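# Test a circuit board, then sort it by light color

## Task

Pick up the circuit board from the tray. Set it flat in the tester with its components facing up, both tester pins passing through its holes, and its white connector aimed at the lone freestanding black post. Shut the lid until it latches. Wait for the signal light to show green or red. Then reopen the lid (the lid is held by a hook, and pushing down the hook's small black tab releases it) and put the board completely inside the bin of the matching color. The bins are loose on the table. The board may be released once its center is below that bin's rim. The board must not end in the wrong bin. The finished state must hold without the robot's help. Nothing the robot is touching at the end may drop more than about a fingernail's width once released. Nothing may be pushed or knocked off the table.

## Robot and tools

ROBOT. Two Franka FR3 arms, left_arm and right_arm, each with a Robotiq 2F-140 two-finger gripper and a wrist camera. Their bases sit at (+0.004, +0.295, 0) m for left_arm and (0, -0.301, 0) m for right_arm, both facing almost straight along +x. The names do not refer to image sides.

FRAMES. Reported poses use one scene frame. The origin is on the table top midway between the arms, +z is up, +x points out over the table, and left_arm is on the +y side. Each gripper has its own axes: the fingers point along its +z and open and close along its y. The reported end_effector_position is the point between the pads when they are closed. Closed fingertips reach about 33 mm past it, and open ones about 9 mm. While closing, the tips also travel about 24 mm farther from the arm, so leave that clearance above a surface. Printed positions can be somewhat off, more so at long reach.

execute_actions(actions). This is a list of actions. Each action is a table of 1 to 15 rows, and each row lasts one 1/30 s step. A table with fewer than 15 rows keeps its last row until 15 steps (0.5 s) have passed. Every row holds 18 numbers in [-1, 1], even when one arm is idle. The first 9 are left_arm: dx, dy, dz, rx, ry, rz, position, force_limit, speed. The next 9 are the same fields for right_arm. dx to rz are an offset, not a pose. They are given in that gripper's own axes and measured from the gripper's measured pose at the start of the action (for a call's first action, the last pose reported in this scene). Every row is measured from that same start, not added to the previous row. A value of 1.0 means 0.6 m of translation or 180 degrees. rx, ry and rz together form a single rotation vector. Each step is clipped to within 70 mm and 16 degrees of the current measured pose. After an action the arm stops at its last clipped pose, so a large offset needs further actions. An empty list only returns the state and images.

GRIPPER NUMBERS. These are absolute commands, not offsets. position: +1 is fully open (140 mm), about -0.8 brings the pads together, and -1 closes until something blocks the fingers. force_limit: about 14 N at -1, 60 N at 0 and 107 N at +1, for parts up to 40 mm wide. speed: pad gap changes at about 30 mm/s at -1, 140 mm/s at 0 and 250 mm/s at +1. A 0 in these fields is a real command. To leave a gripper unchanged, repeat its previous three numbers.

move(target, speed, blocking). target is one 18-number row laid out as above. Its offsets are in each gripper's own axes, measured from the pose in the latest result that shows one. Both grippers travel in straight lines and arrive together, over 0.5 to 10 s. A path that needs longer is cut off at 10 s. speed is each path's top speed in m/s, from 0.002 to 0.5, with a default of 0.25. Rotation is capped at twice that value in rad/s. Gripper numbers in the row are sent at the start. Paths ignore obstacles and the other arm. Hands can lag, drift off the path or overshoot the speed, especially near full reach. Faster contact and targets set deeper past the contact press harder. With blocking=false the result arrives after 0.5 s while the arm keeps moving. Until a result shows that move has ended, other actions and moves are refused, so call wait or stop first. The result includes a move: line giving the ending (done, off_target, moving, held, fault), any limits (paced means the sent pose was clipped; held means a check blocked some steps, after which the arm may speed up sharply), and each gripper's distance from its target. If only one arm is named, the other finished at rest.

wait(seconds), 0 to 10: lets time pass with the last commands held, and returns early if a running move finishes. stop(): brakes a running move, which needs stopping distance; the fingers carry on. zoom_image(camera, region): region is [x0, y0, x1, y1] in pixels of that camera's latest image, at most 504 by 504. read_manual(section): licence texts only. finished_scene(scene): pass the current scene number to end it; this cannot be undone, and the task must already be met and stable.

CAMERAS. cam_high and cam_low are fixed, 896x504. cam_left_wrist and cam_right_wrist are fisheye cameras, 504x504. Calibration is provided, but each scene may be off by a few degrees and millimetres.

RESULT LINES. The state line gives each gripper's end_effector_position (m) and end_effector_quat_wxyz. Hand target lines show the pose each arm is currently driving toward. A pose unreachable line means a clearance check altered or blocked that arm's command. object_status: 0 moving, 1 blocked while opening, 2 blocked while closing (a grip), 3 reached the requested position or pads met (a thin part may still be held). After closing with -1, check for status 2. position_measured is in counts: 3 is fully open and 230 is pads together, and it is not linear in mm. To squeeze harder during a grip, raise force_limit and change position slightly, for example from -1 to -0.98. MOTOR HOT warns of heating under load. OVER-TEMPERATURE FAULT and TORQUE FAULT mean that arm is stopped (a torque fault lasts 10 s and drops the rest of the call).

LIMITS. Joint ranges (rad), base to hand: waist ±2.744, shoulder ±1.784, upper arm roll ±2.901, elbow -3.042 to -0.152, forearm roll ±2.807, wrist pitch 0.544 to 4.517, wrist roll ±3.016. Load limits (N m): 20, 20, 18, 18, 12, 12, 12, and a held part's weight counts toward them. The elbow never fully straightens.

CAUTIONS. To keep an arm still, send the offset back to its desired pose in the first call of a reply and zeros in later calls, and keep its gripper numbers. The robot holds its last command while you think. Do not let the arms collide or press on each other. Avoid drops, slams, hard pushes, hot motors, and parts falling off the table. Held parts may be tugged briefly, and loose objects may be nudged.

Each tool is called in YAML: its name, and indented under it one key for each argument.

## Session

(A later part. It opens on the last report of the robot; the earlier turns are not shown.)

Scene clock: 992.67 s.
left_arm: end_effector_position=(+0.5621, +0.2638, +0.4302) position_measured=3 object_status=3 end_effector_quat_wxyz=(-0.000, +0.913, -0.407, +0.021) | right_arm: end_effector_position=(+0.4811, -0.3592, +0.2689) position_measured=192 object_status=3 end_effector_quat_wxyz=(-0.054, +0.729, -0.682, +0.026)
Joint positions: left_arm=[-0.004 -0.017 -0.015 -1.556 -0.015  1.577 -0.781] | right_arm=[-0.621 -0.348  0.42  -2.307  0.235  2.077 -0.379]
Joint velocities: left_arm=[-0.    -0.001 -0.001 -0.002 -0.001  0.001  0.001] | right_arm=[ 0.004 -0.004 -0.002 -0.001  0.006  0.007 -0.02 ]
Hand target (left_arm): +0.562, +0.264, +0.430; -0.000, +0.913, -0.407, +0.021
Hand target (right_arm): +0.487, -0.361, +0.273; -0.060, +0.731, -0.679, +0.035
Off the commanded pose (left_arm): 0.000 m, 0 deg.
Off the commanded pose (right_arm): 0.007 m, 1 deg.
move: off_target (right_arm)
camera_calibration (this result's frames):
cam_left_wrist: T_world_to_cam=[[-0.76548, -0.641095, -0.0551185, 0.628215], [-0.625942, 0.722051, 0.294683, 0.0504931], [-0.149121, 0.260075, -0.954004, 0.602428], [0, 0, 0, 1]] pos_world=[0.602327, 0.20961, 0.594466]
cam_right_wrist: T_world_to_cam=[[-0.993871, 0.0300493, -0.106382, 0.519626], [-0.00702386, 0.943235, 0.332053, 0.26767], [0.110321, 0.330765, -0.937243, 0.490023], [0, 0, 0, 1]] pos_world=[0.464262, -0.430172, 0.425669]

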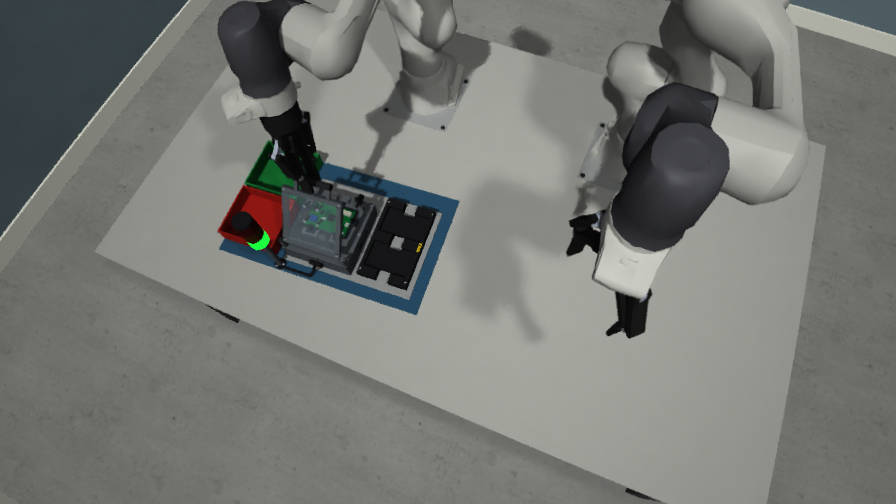

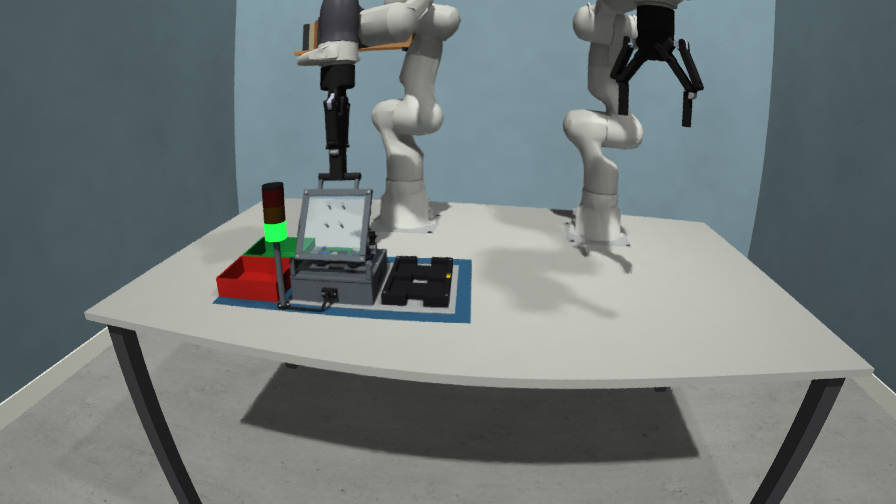

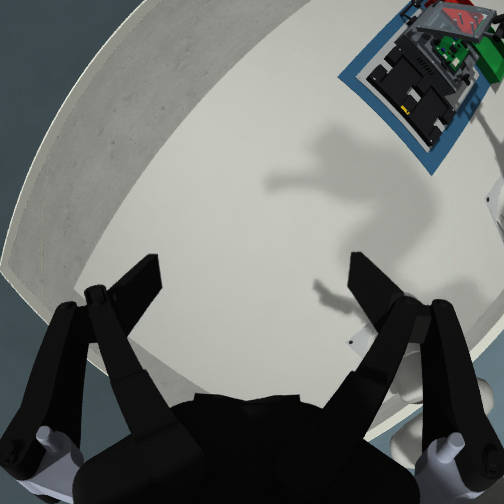

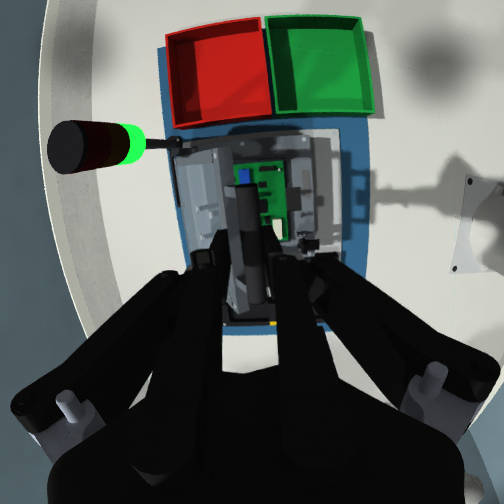

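move:
  target: [0,0,0,0,0,0,1,0,0, 0,-0.058,-0.010,0,0,0,-0.5,-0.6,-0.5]
  speed: 0.04

Scene clock: 1000.40 s.
left_arm: end_effector_position=(+0.5621, +0.2638, +0.4302) position_measured=3 object_status=3 end_effector_quat_wxyz=(-0.000, +0.913, -0.407, +0.021) | right_arm: end_effector_position=(+0.5126, -0.3583, +0.2822) position_measured=192 object_status=3 end_effector_quat_wxyz=(-0.053, +0.731, -0.680, +0.027)
Joint positions: left_arm=[-0.004 -0.017 -0.015 -1.556 -0.015  1.577 -0.781] | right_arm=[-0.637 -0.255  0.451 -2.187  0.193  2.051 -0.338]
Joint velocities: left_arm=[-0.001 -0.     0.001  0.001  0.001 -0.    -0.001] | right_arm=[-0.     0.006  0.003  0.004 -0.006  0.001  0.022]
Hand target (left_arm): +0.562, +0.264, +0.430; -0.000, +0.913, -0.407, +0.021
Hand target (right_arm): +0.515, -0.358, +0.279; -0.053, +0.729, -0.682, +0.027
Off the commanded pose (left_arm): 0.000 m, 0 deg.
Off the commanded pose (right_arm): 0.004 m, 0 deg.
move: off_target (right_arm)
camera_calibration (this result's frames):
cam_left_wrist: T_world_to_cam=[[-0.765479, -0.641095, -0.0551185, 0.628215], [-0.625943, 0.722051, 0.294683, 0.0504932], [-0.149122, 0.260075, -0.954004, 0.602428], [0, 0, 0, 1]] pos_world=[0.602327, 0.209611, 0.594466]
cam_right_wrist: T_world_to_cam=[[-0.994196, 0.0224669, -0.105212, 0.549463], [-0.0134323, 0.944377, 0.328589, 0.267282], [0.106742, 0.328095, -0.938594, 0.500001], [0, 0, 0, 1]] pos_world=[0.496493, -0.428808, 0.439282]

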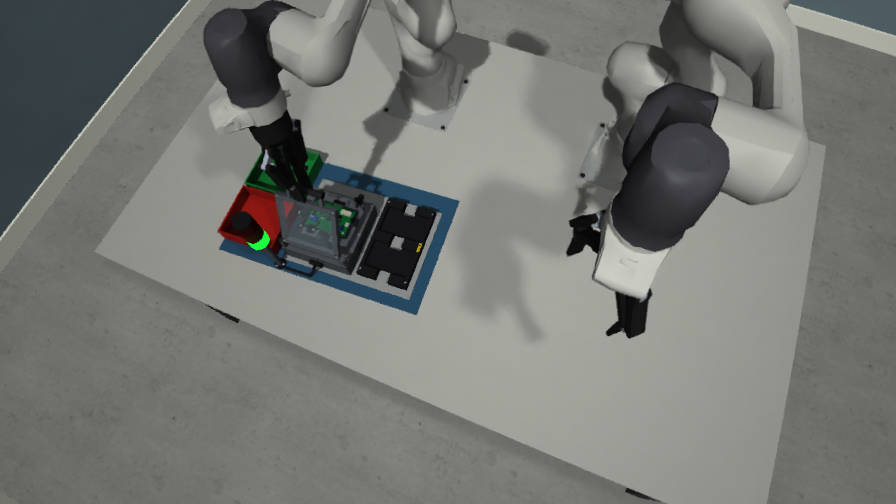

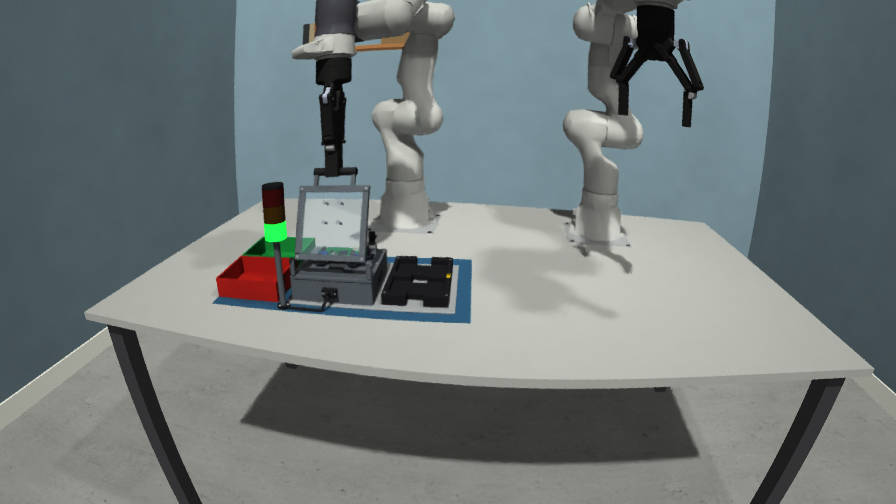

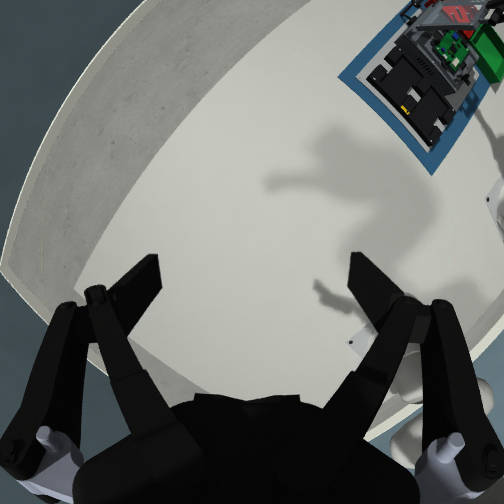

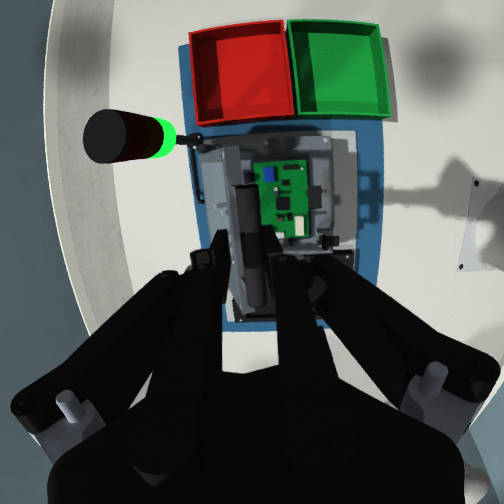

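move:
  target: [0,0,0,0,0,0,1,0,0, 0,-0.116,-0.011,0,0,0,-0.5,-0.6,-0.5]
  speed: 0.05

move:
  target: [0,0,0,0,0,0,1,0,0, 0,-0.062,0.012,0,0,0,-0.5,-0.6,-0.5]
  speed: 0.04

Scene clock: 1009.67 s.
left_arm: end_effector_position=(+0.5621, +0.2638, +0.4302) position_measured=3 object_status=3 end_effector_quat_wxyz=(-0.000, +0.913, -0.407, +0.021) | right_arm: end_effector_position=(+0.5810, -0.3552, +0.2974) position_measured=192 object_status=3 end_effector_quat_wxyz=(-0.052, +0.735, -0.676, +0.028)
Joint positions: left_arm=[-0.004 -0.017 -0.015 -1.556 -0.015  1.577 -0.781] | right_arm=[-0.637 -0.038  0.504 -1.935  0.077  2.008 -0.237]
Joint velocities: left_arm=[-0.001  0.001  0.     0.001 -0.     0.     0.   ] | right_arm=[ 0.003  0.007  0.003  0.01  -0.012 -0.011  0.035]
Hand target (left_arm): +0.562, +0.264, +0.430; -0.000, +0.913, -0.407, +0.021
Hand target (right_arm): +0.581, -0.355, +0.296; -0.051, +0.731, -0.680, +0.028
Off the commanded pose (left_arm): 0.000 m, 0 deg.
Off the commanded pose (right_arm): 0.002 m, 1 deg.
move: done
camera_calibration (this result's frames):
cam_left_wrist: T_world_to_cam=[[-0.765479, -0.641095, -0.0551186, 0.628215], [-0.625942, 0.722051, 0.294683, 0.0504933], [-0.149121, 0.260075, -0.954004, 0.602428], [0, 0, 0, 1]] pos_world=[0.602327, 0.20961, 0.594466]
cam_right_wrist: T_world_to_cam=[[-0.994156, 0.0113351, -0.107352, 0.615658], [-0.0243395, 0.945327, 0.325216, 0.26797], [0.105169, 0.325928, -0.939527, 0.506365], [0, 0, 0, 1]] pos_world=[0.565329, -0.425337, 0.454687]

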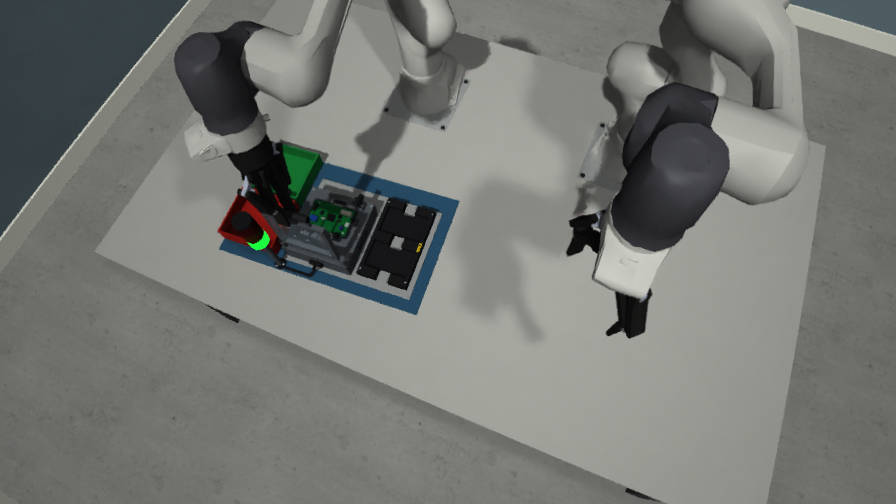

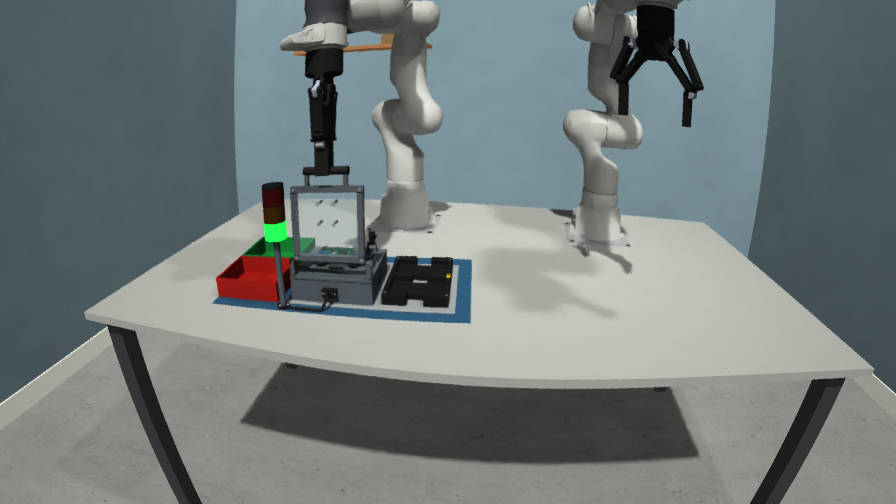

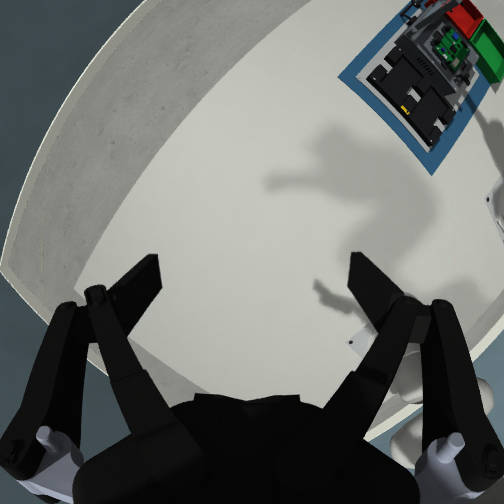

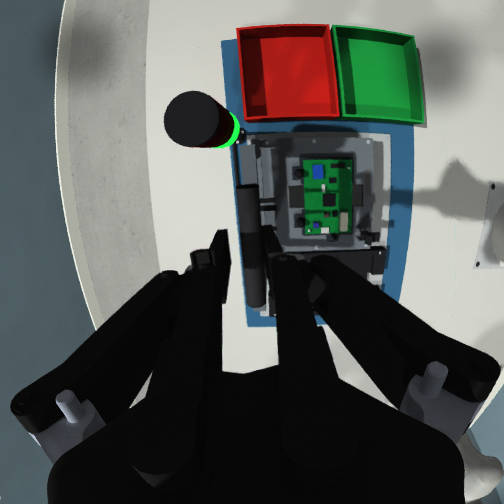

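Scene clock: 1010.87 s.
left_arm: end_effector_position=(+0.5621, +0.2638, +0.4302) position_measured=3 object_status=3 end_effector_quat_wxyz=(-0.000, +0.913, -0.407, +0.021) | right_arm: end_effector_position=(+0.6191, -0.3530, +0.2958) position_measured=192 object_status=3 end_effector_quat_wxyz=(-0.053, +0.738, -0.672, +0.030)
Joint positions: left_arm=[-0.004 -0.017 -0.015 -1.556 -0.015  1.577 -0.781] | right_arm=[-0.608  0.092  0.514 -1.802  0.002  1.994 -0.184]
Joint velocities: left_arm=[ 0.001  0.     0.    -0.001  0.001 -0.    -0.001] | right_arm=[ 0.005  0.005 -0.001  0.006 -0.013 -0.009  0.029]
Hand target (left_arm): +0.562, +0.264, +0.430; -0.000, +0.913, -0.407, +0.021
Hand target (right_arm): +0.619, -0.352, +0.294; -0.051, +0.735, -0.675, +0.029
Off the commanded pose (left_arm): 0.000 m, 0 deg.
Off the commanded pose (right_arm): 0.002 m, 1 deg.
move: done
camera_calibration (this result's frames):
cam_left_wrist: T_world_to_cam=[[-0.765479, -0.641095, -0.0551184, 0.628215], [-0.625942, 0.722051, 0.294683, 0.0504933], [-0.149122, 0.260075, -0.954004, 0.602429], [0, 0, 0, 1]] pos_world=[0.602327, 0.20961, 0.594466]
cam_right_wrist: T_world_to_cam=[[-0.99382, 0.00149318, -0.110991, 0.650669], [-0.0346205, 0.945861, 0.322719, 0.274626], [0.105464, 0.324567, -0.939965, 0.499565], [0, 0, 0, 1]] pos_world=[0.60347, -0.422872, 0.453165]

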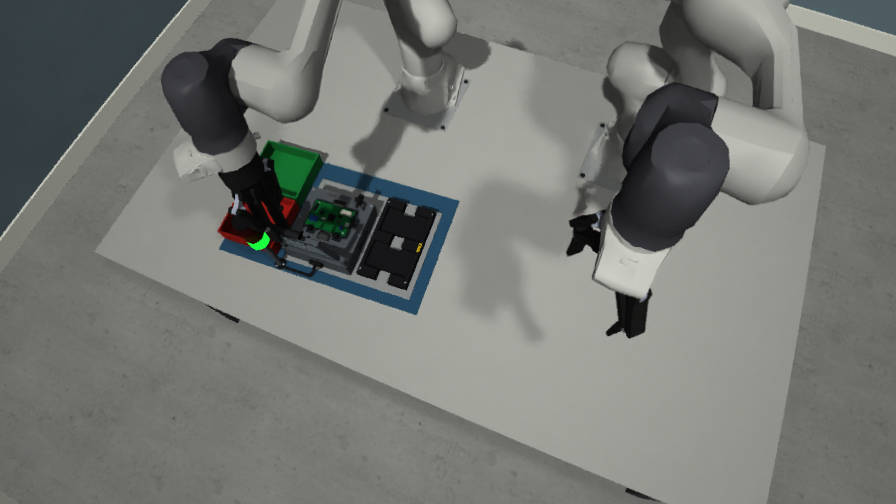

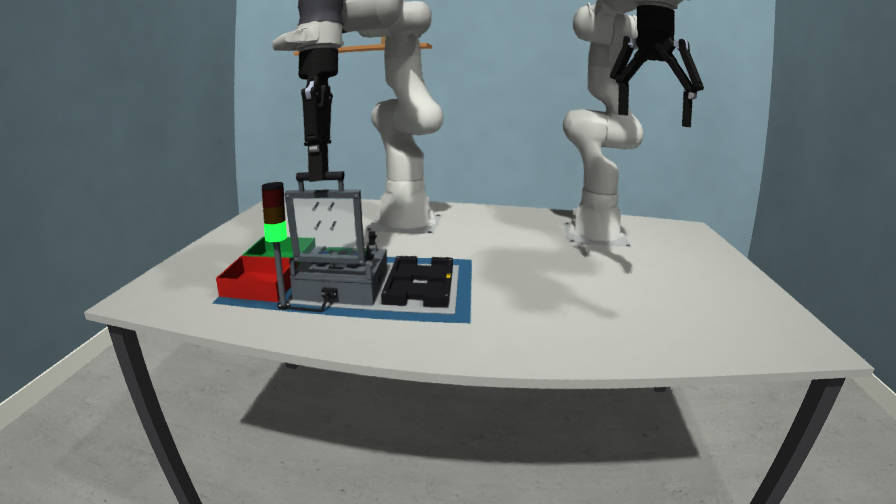

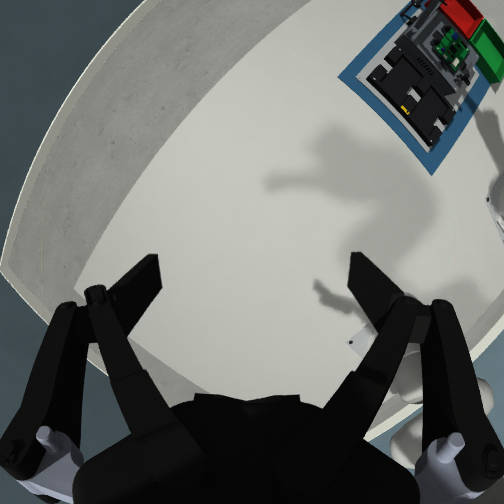

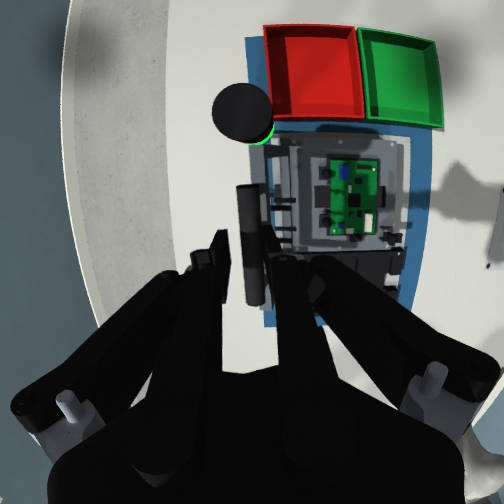

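move:
  target: [0,0,0,0,0,0,1,0,0, 0,0.011,0,0,0,0,-0.5,-0.6,-0.5]
  speed: 0.05

move:
  target: [0,0,0,0,0,0,1,0,0, 0,0,-0.075,0,0,0,-0.5,-0.6,-0.5]
  speed: 0.12

Scene clock: 1016.30 s.
left_arm: end_effector_position=(+0.5621, +0.2638, +0.4302) position_measured=3 object_status=3 end_effector_quat_wxyz=(-0.000, +0.913, -0.407, +0.021) | right_arm: end_effector_position=(+0.6117, -0.3528, +0.2945) position_measured=192 object_status=3 end_effector_quat_wxyz=(-0.051, +0.736, -0.674, +0.029)
Joint positions: left_arm=[-0.004 -0.017 -0.015 -1.556 -0.015  1.577 -0.781] | right_arm=[-0.613  0.071  0.514 -1.827  0.013  1.996 -0.186]
Joint velocities: left_arm=[ 0.001  0.002 -0.001 -0.001 -0.    -0.    -0.   ] | right_arm=[-0.002 -0.001  0.002 -0.005  0.004  0.003 -0.014]
Hand target (left_arm): +0.562, +0.264, +0.430; -0.000, +0.913, -0.407, +0.021
Hand target (right_arm): +0.612, -0.354, +0.295; -0.053, +0.738, -0.672, +0.030
Off the commanded pose (left_arm): 0.000 m, 0 deg.
Off the commanded pose (right_arm): 0.001 m, 0 deg.
move: done
camera_calibration (this result's frames):
cam_left_wrist: T_world_to_cam=[[-0.76548, -0.641095, -0.0551185, 0.628215], [-0.625942, 0.722051, 0.294683, 0.0504931], [-0.149121, 0.260075, -0.954004, 0.602428], [0, 0, 0, 1]] pos_world=[0.602327, 0.20961, 0.594466]
cam_right_wrist: T_world_to_cam=[[-0.994297, 0.00691224, -0.106418, 0.644076], [-0.0279864, 0.946008, 0.322932, 0.270512], [0.102905, 0.324069, -0.94042, 0.500598], [0, 0, 0, 1]] pos_world=[0.59646, -0.422586, 0.451957]

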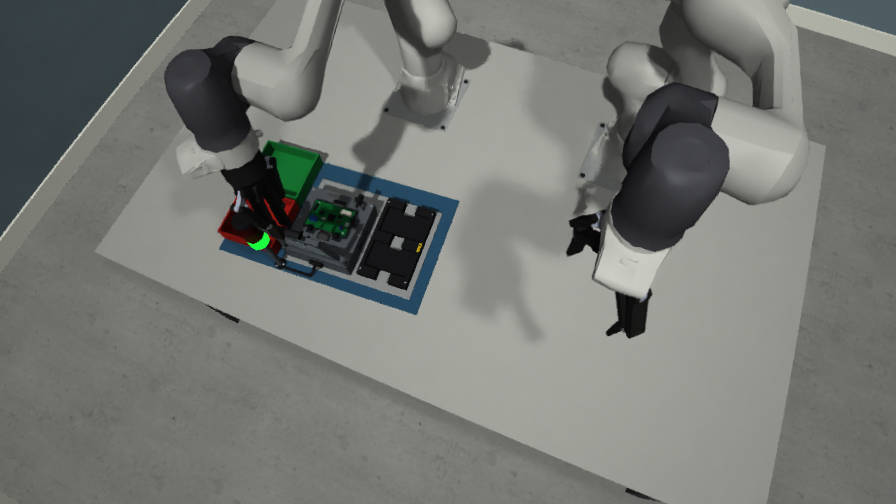

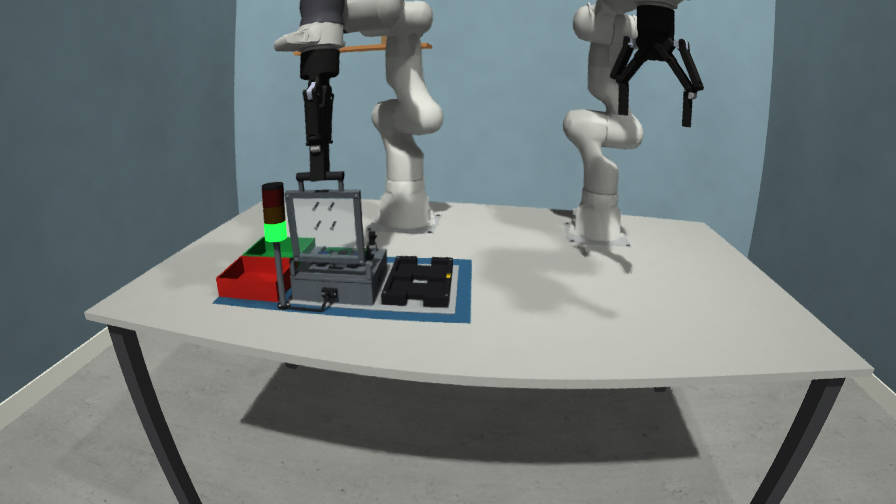

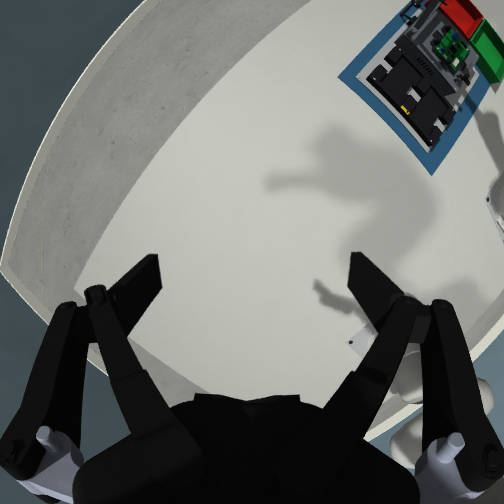

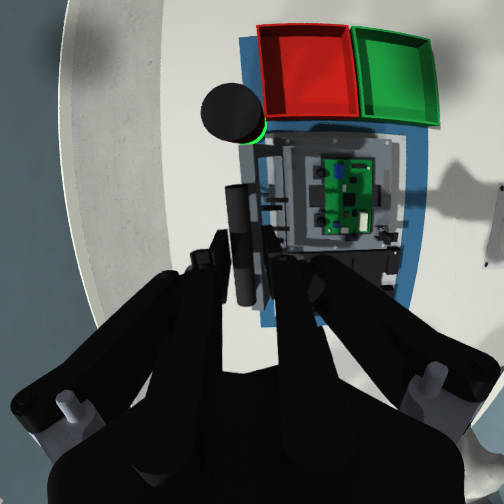

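Scene clock: 1017.30 s.
left_arm: end_effector_position=(+0.5621, +0.2638, +0.4302) position_measured=3 object_status=3 end_effector_quat_wxyz=(-0.000, +0.913, -0.407, +0.021) | right_arm: end_effector_position=(+0.6081, -0.3547, +0.3394) position_measured=192 object_status=3 end_effector_quat_wxyz=(-0.052, +0.735, -0.675, +0.031)
Joint positions: left_arm=[-0.004 -0.017 -0.015 -1.556 -0.015  1.577 -0.781] | right_arm=[-0.62   0.045  0.514 -1.742  0.024  1.893 -0.19 ]
Joint velocities: left_arm=[ 0.    -0.001 -0.003 -0.001  0.     0.001 -0.002] | right_arm=[-0.     0.001 -0.001  0.001  0.001 -0.011  0.   ]
Hand target (left_arm): +0.562, +0.264, +0.430; -0.000, +0.913, -0.407, +0.021
Hand target (right_arm): +0.607, -0.355, +0.339; -0.051, +0.736, -0.675, +0.029
Off the commanded pose (left_arm): 0.000 m, 0 deg.
Off the commanded pose (right_arm): 0.001 m, 0 deg.
move: done
camera_calibration (this result's frames):
cam_left_wrist: T_world_to_cam=[[-0.76548, -0.641095, -0.0551185, 0.628215], [-0.625942, 0.722051, 0.294683, 0.0504931], [-0.149122, 0.260075, -0.954004, 0.602428], [0, 0, 0, 1]] pos_world=[0.602326, 0.20961, 0.594466]
cam_right_wrist: T_world_to_cam=[[-0.993788, 0.0105187, -0.110793, 0.647746], [-0.0257323, 0.94683, 0.320705, 0.257331], [0.108276, 0.321563, -0.940677, 0.539774], [0, 0, 0, 1]] pos_world=[0.5919, -0.424034, 0.496992]

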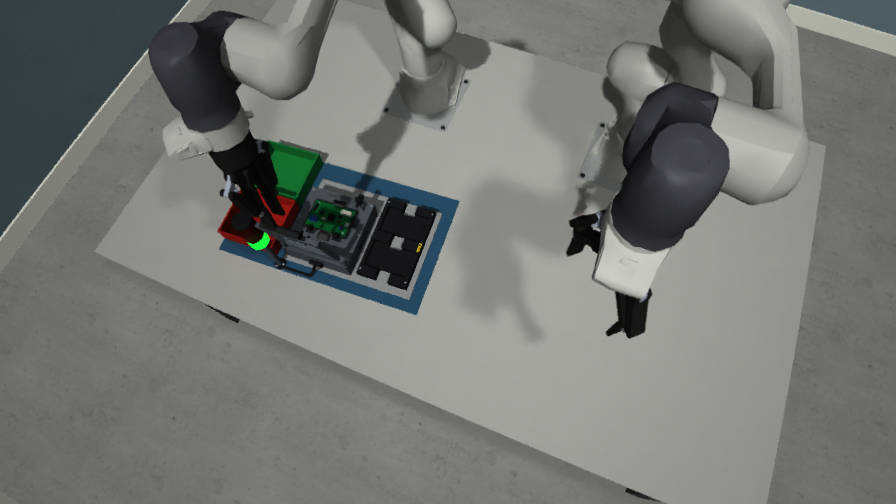

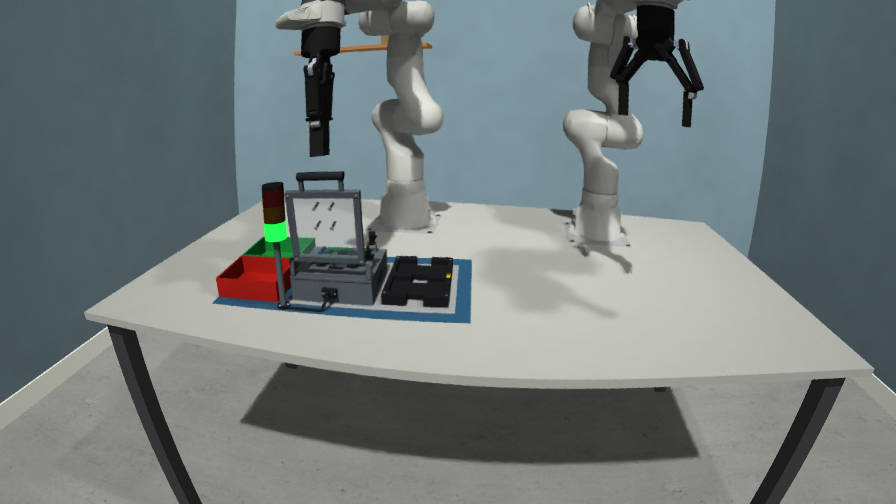

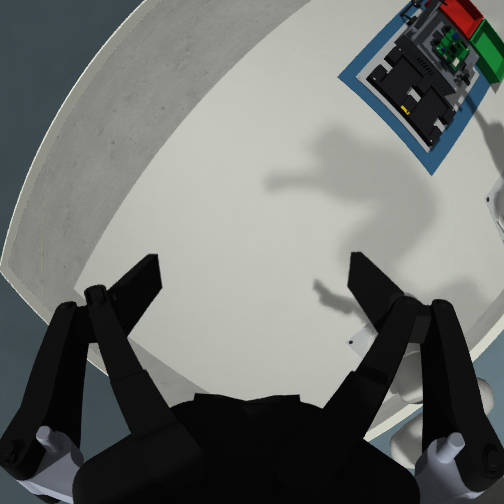

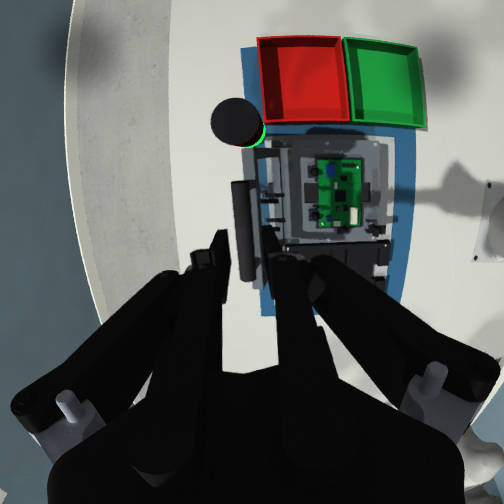

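move:
  target: [0,0,0,0,0,0,1,0,0, -0.014,0.207,-0.006,-0.034,0,0.005,0.25,0,0]
  speed: 0.25

move:
  target: [0,0,0,0,0,0,1,0,0, 0,0,0.30,0,0,0,0.25,0,0]
  speed: 0.2

Scene clock: 1038.43 s.
left_arm: end_effector_position=(+0.5621, +0.2638, +0.4302) position_measured=3 object_status=3 end_effector_quat_wxyz=(-0.000, +0.913, -0.407, +0.021) | right_arm: end_effector_position=(+0.4851, -0.3559, +0.3293) position_measured=98 object_status=3 end_effector_quat_wxyz=(-0.016, +0.727, -0.687, -0.005)
Joint positions: left_arm=[-0.004 -0.017 -0.015 -1.556 -0.015  1.577 -0.781] | right_arm=[-0.633 -0.27   0.438 -2.055  0.15   1.815 -0.292]
Joint velocities: left_arm=[-0.002 -0.     0.     0.001  0.     0.001  0.   ] | right_arm=[ 0.005 -0.001 -0.005 -0.001  0.002 -0.004 -0.03 ]
Hand target (left_arm): +0.562, +0.264, +0.430; -0.000, +0.913, -0.407, +0.021
Hand target (right_arm): +0.483, -0.355, +0.329; -0.015, +0.731, -0.682, -0.007
Off the commanded pose (left_arm): 0.000 m, 0 deg.
Off the commanded pose (right_arm): 0.001 m, 1 deg.
move: done
camera_calibration (this result's frames):
cam_left_wrist: T_world_to_cam=[[-0.76548, -0.641095, -0.0551184, 0.628215], [-0.625942, 0.722051, 0.294683, 0.050493], [-0.149122, 0.260075, -0.954004, 0.602428], [0, 0, 0, 1]] pos_world=[0.602327, 0.20961, 0.594466]
cam_right_wrist: T_world_to_cam=[[-0.999284, 0.0367442, -0.00906978, 0.502911], [0.0319568, 0.947569, 0.31795, 0.231793], [0.020277, 0.317432, -0.948064, 0.587593], [0, 0, 0, 1]] pos_world=[0.483229, -0.42464, 0.487939]

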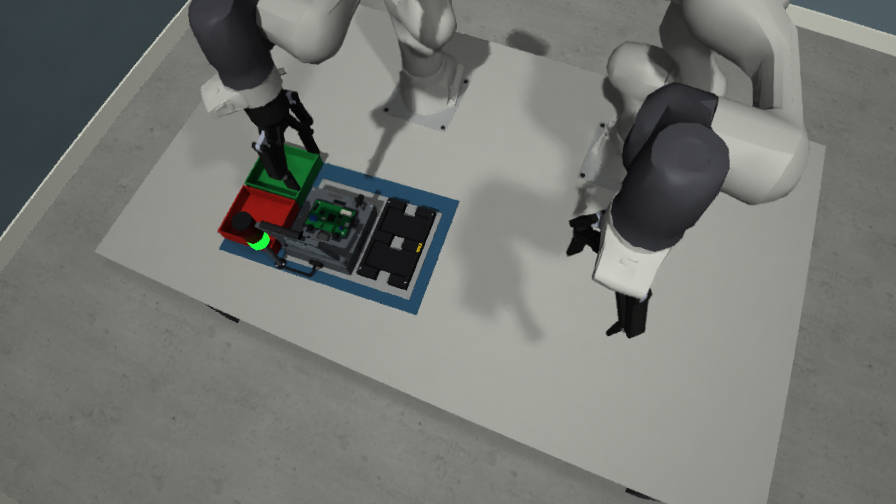

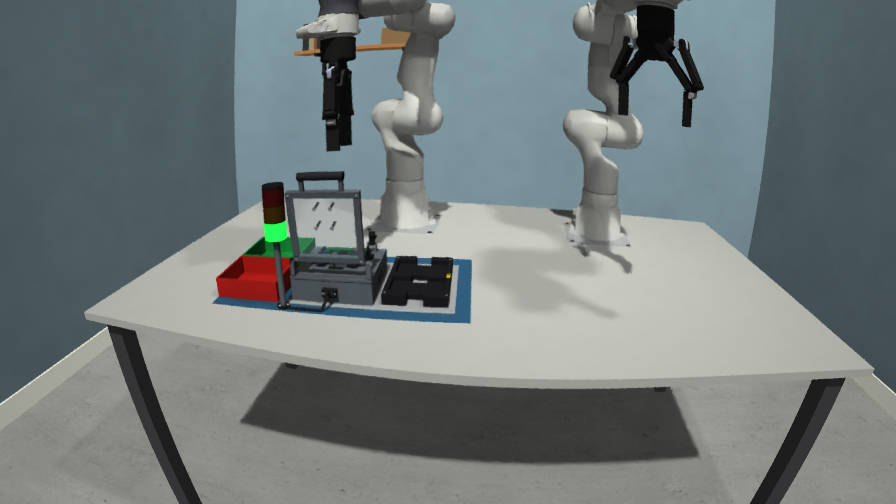

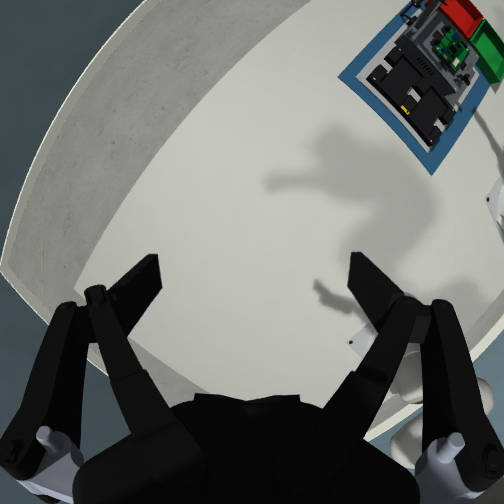

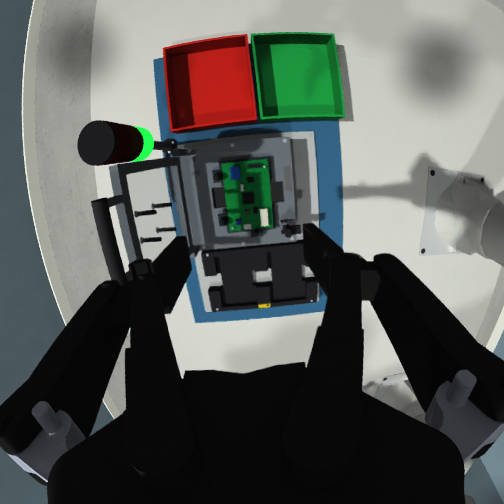

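Scene clock: 1040.07 s.
left_arm: end_effector_position=(+0.5621, +0.2638, +0.4302) position_measured=3 object_status=3 end_effector_quat_wxyz=(-0.000, +0.913, -0.407, +0.021) | right_arm: end_effector_position=(+0.4862, -0.3472, +0.1498) position_measured=98 object_status=3 end_effector_quat_wxyz=(-0.015, +0.731, -0.683, -0.007)
Joint positions: left_arm=[-0.004 -0.017 -0.015 -1.556 -0.015  1.577 -0.781] | right_arm=[-0.627 -0.105  0.505 -2.371  0.109  2.283 -0.255]
Joint velocities: left_arm=[ 0.     0.001 -0.001  0.001  0.001 -0.     0.   ] | right_arm=[ 0.002  0.002 -0.    -0.002 -0.001  0.011  0.011]
Hand target (left_arm): +0.562, +0.264, +0.430; -0.000, +0.913, -0.407, +0.021
Hand target (right_arm): +0.488, -0.347, +0.149; -0.015, +0.729, -0.684, -0.005
Off the commanded pose (left_arm): 0.000 m, 0 deg.
Off the commanded pose (right_arm): 0.004 m, 1 deg.
move: off_target (right_arm)
camera_calibration (this result's frames):
cam_left_wrist: T_world_to_cam=[[-0.765479, -0.641095, -0.0551186, 0.628215], [-0.625942, 0.722051, 0.294683, 0.0504933], [-0.149121, 0.260075, -0.954004, 0.602428], [0, 0, 0, 1]] pos_world=[0.602327, 0.20961, 0.594466]
cam_right_wrist: T_world_to_cam=[[-0.999674, 0.0250621, -0.00495648, 0.497531], [0.0221688, 0.947406, 0.319266, 0.285038], [0.0126973, 0.319052, -0.947652, 0.418835], [0, 0, 0, 1]] pos_world=[0.485732, -0.416146, 0.308373]

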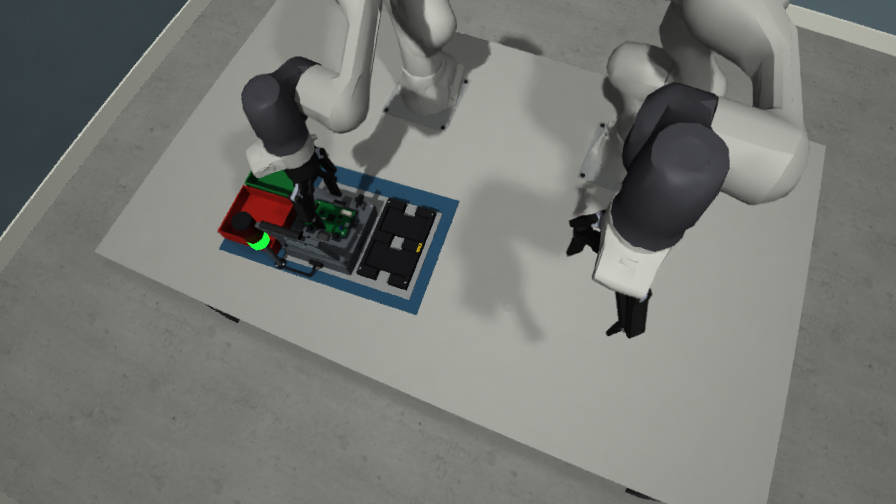

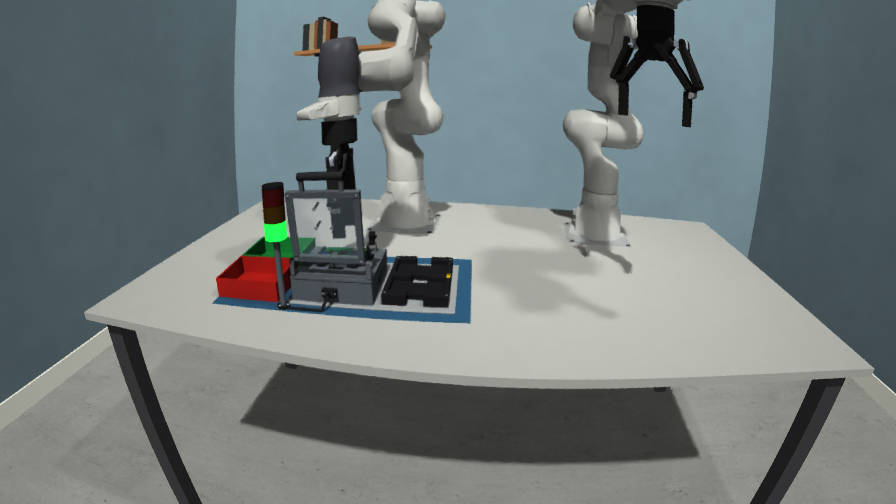

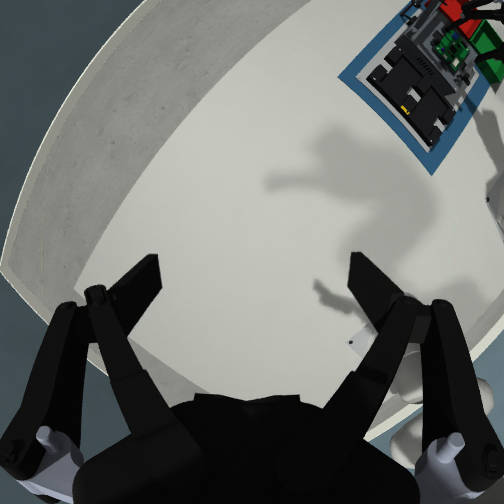

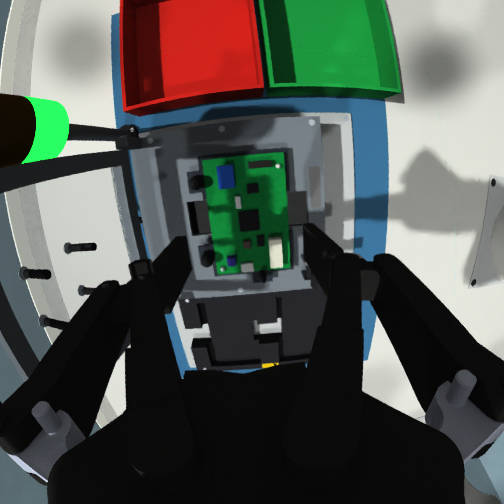

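move:
  target: [0,0,0,0,0,0,1,0,0, 0.019,0.006,0.03,0,0.013,0,0.25,0,0]
  speed: 0.08

Scene clock: 1050.43 s.
left_arm: end_effector_position=(+0.5621, +0.2638, +0.4302) position_measured=3 object_status=3 end_effector_quat_wxyz=(-0.000, +0.913, -0.407, +0.021) | right_arm: end_effector_position=(+0.4826, -0.3574, +0.1322) position_measured=98 object_status=3 end_effector_quat_wxyz=(-0.001, +0.733, -0.680, +0.006)
Joint positions: left_arm=[-0.004 -0.017 -0.015 -1.556 -0.015  1.577 -0.781] | right_arm=[-0.629 -0.083  0.507 -2.403  0.047  2.34  -0.224]
Joint velocities: left_arm=[-0.    -0.001 -0.001  0.     0.001 -0.     0.001] | right_arm=[-0.001 -0.001  0.    -0.    -0.005  0.01   0.016]
Hand target (left_arm): +0.562, +0.264, +0.430; -0.000, +0.913, -0.407, +0.021
Hand target (right_arm): +0.483, -0.358, +0.131; -0.001, +0.731, -0.682, +0.008
Off the commanded pose (left_arm): 0.000 m, 0 deg.
Off the commanded pose (right_arm): 0.001 m, 1 deg.
move: done
camera_calibration (this result's frames):
cam_left_wrist: T_world_to_cam=[[-0.76548, -0.641095, -0.0551186, 0.628215], [-0.625942, 0.722051, 0.294683, 0.0504932], [-0.149121, 0.260075, -0.954004, 0.602428], [0, 0, 0, 1]] pos_world=[0.602327, 0.20961, 0.594466]
cam_right_wrist: T_world_to_cam=[[-0.999835, 0.0173246, -0.00543694, 0.491496], [0.0150849, 0.959191, 0.282357, 0.312986], [0.0101068, 0.282229, -0.959294, 0.395054], [0, 0, 0, 1]] pos_world=[0.482701, -0.420224, 0.293272]

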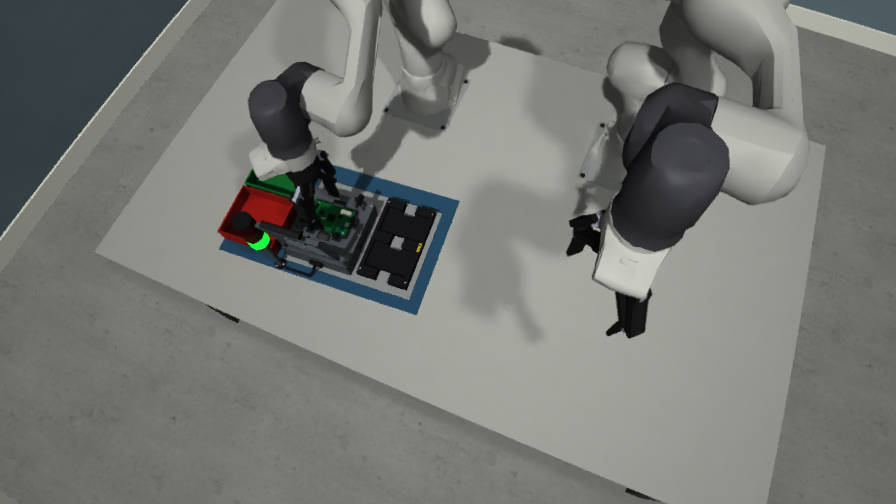

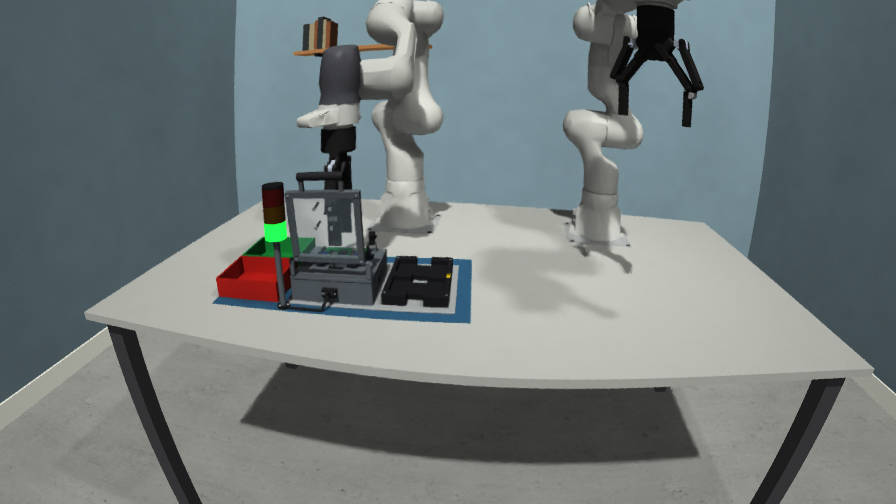

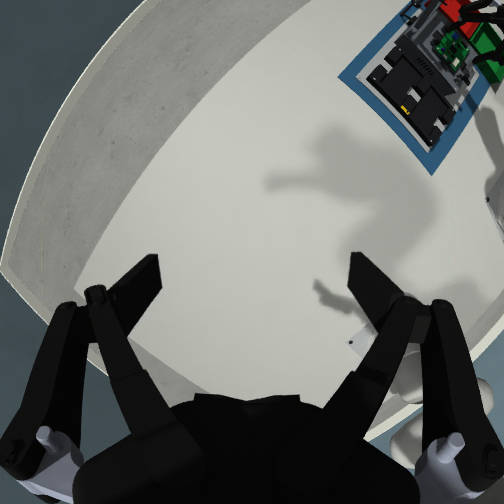

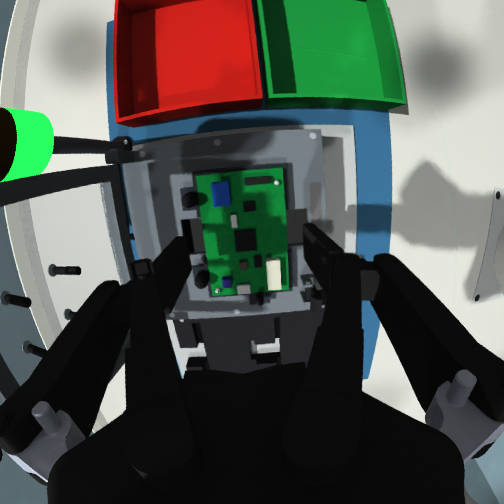

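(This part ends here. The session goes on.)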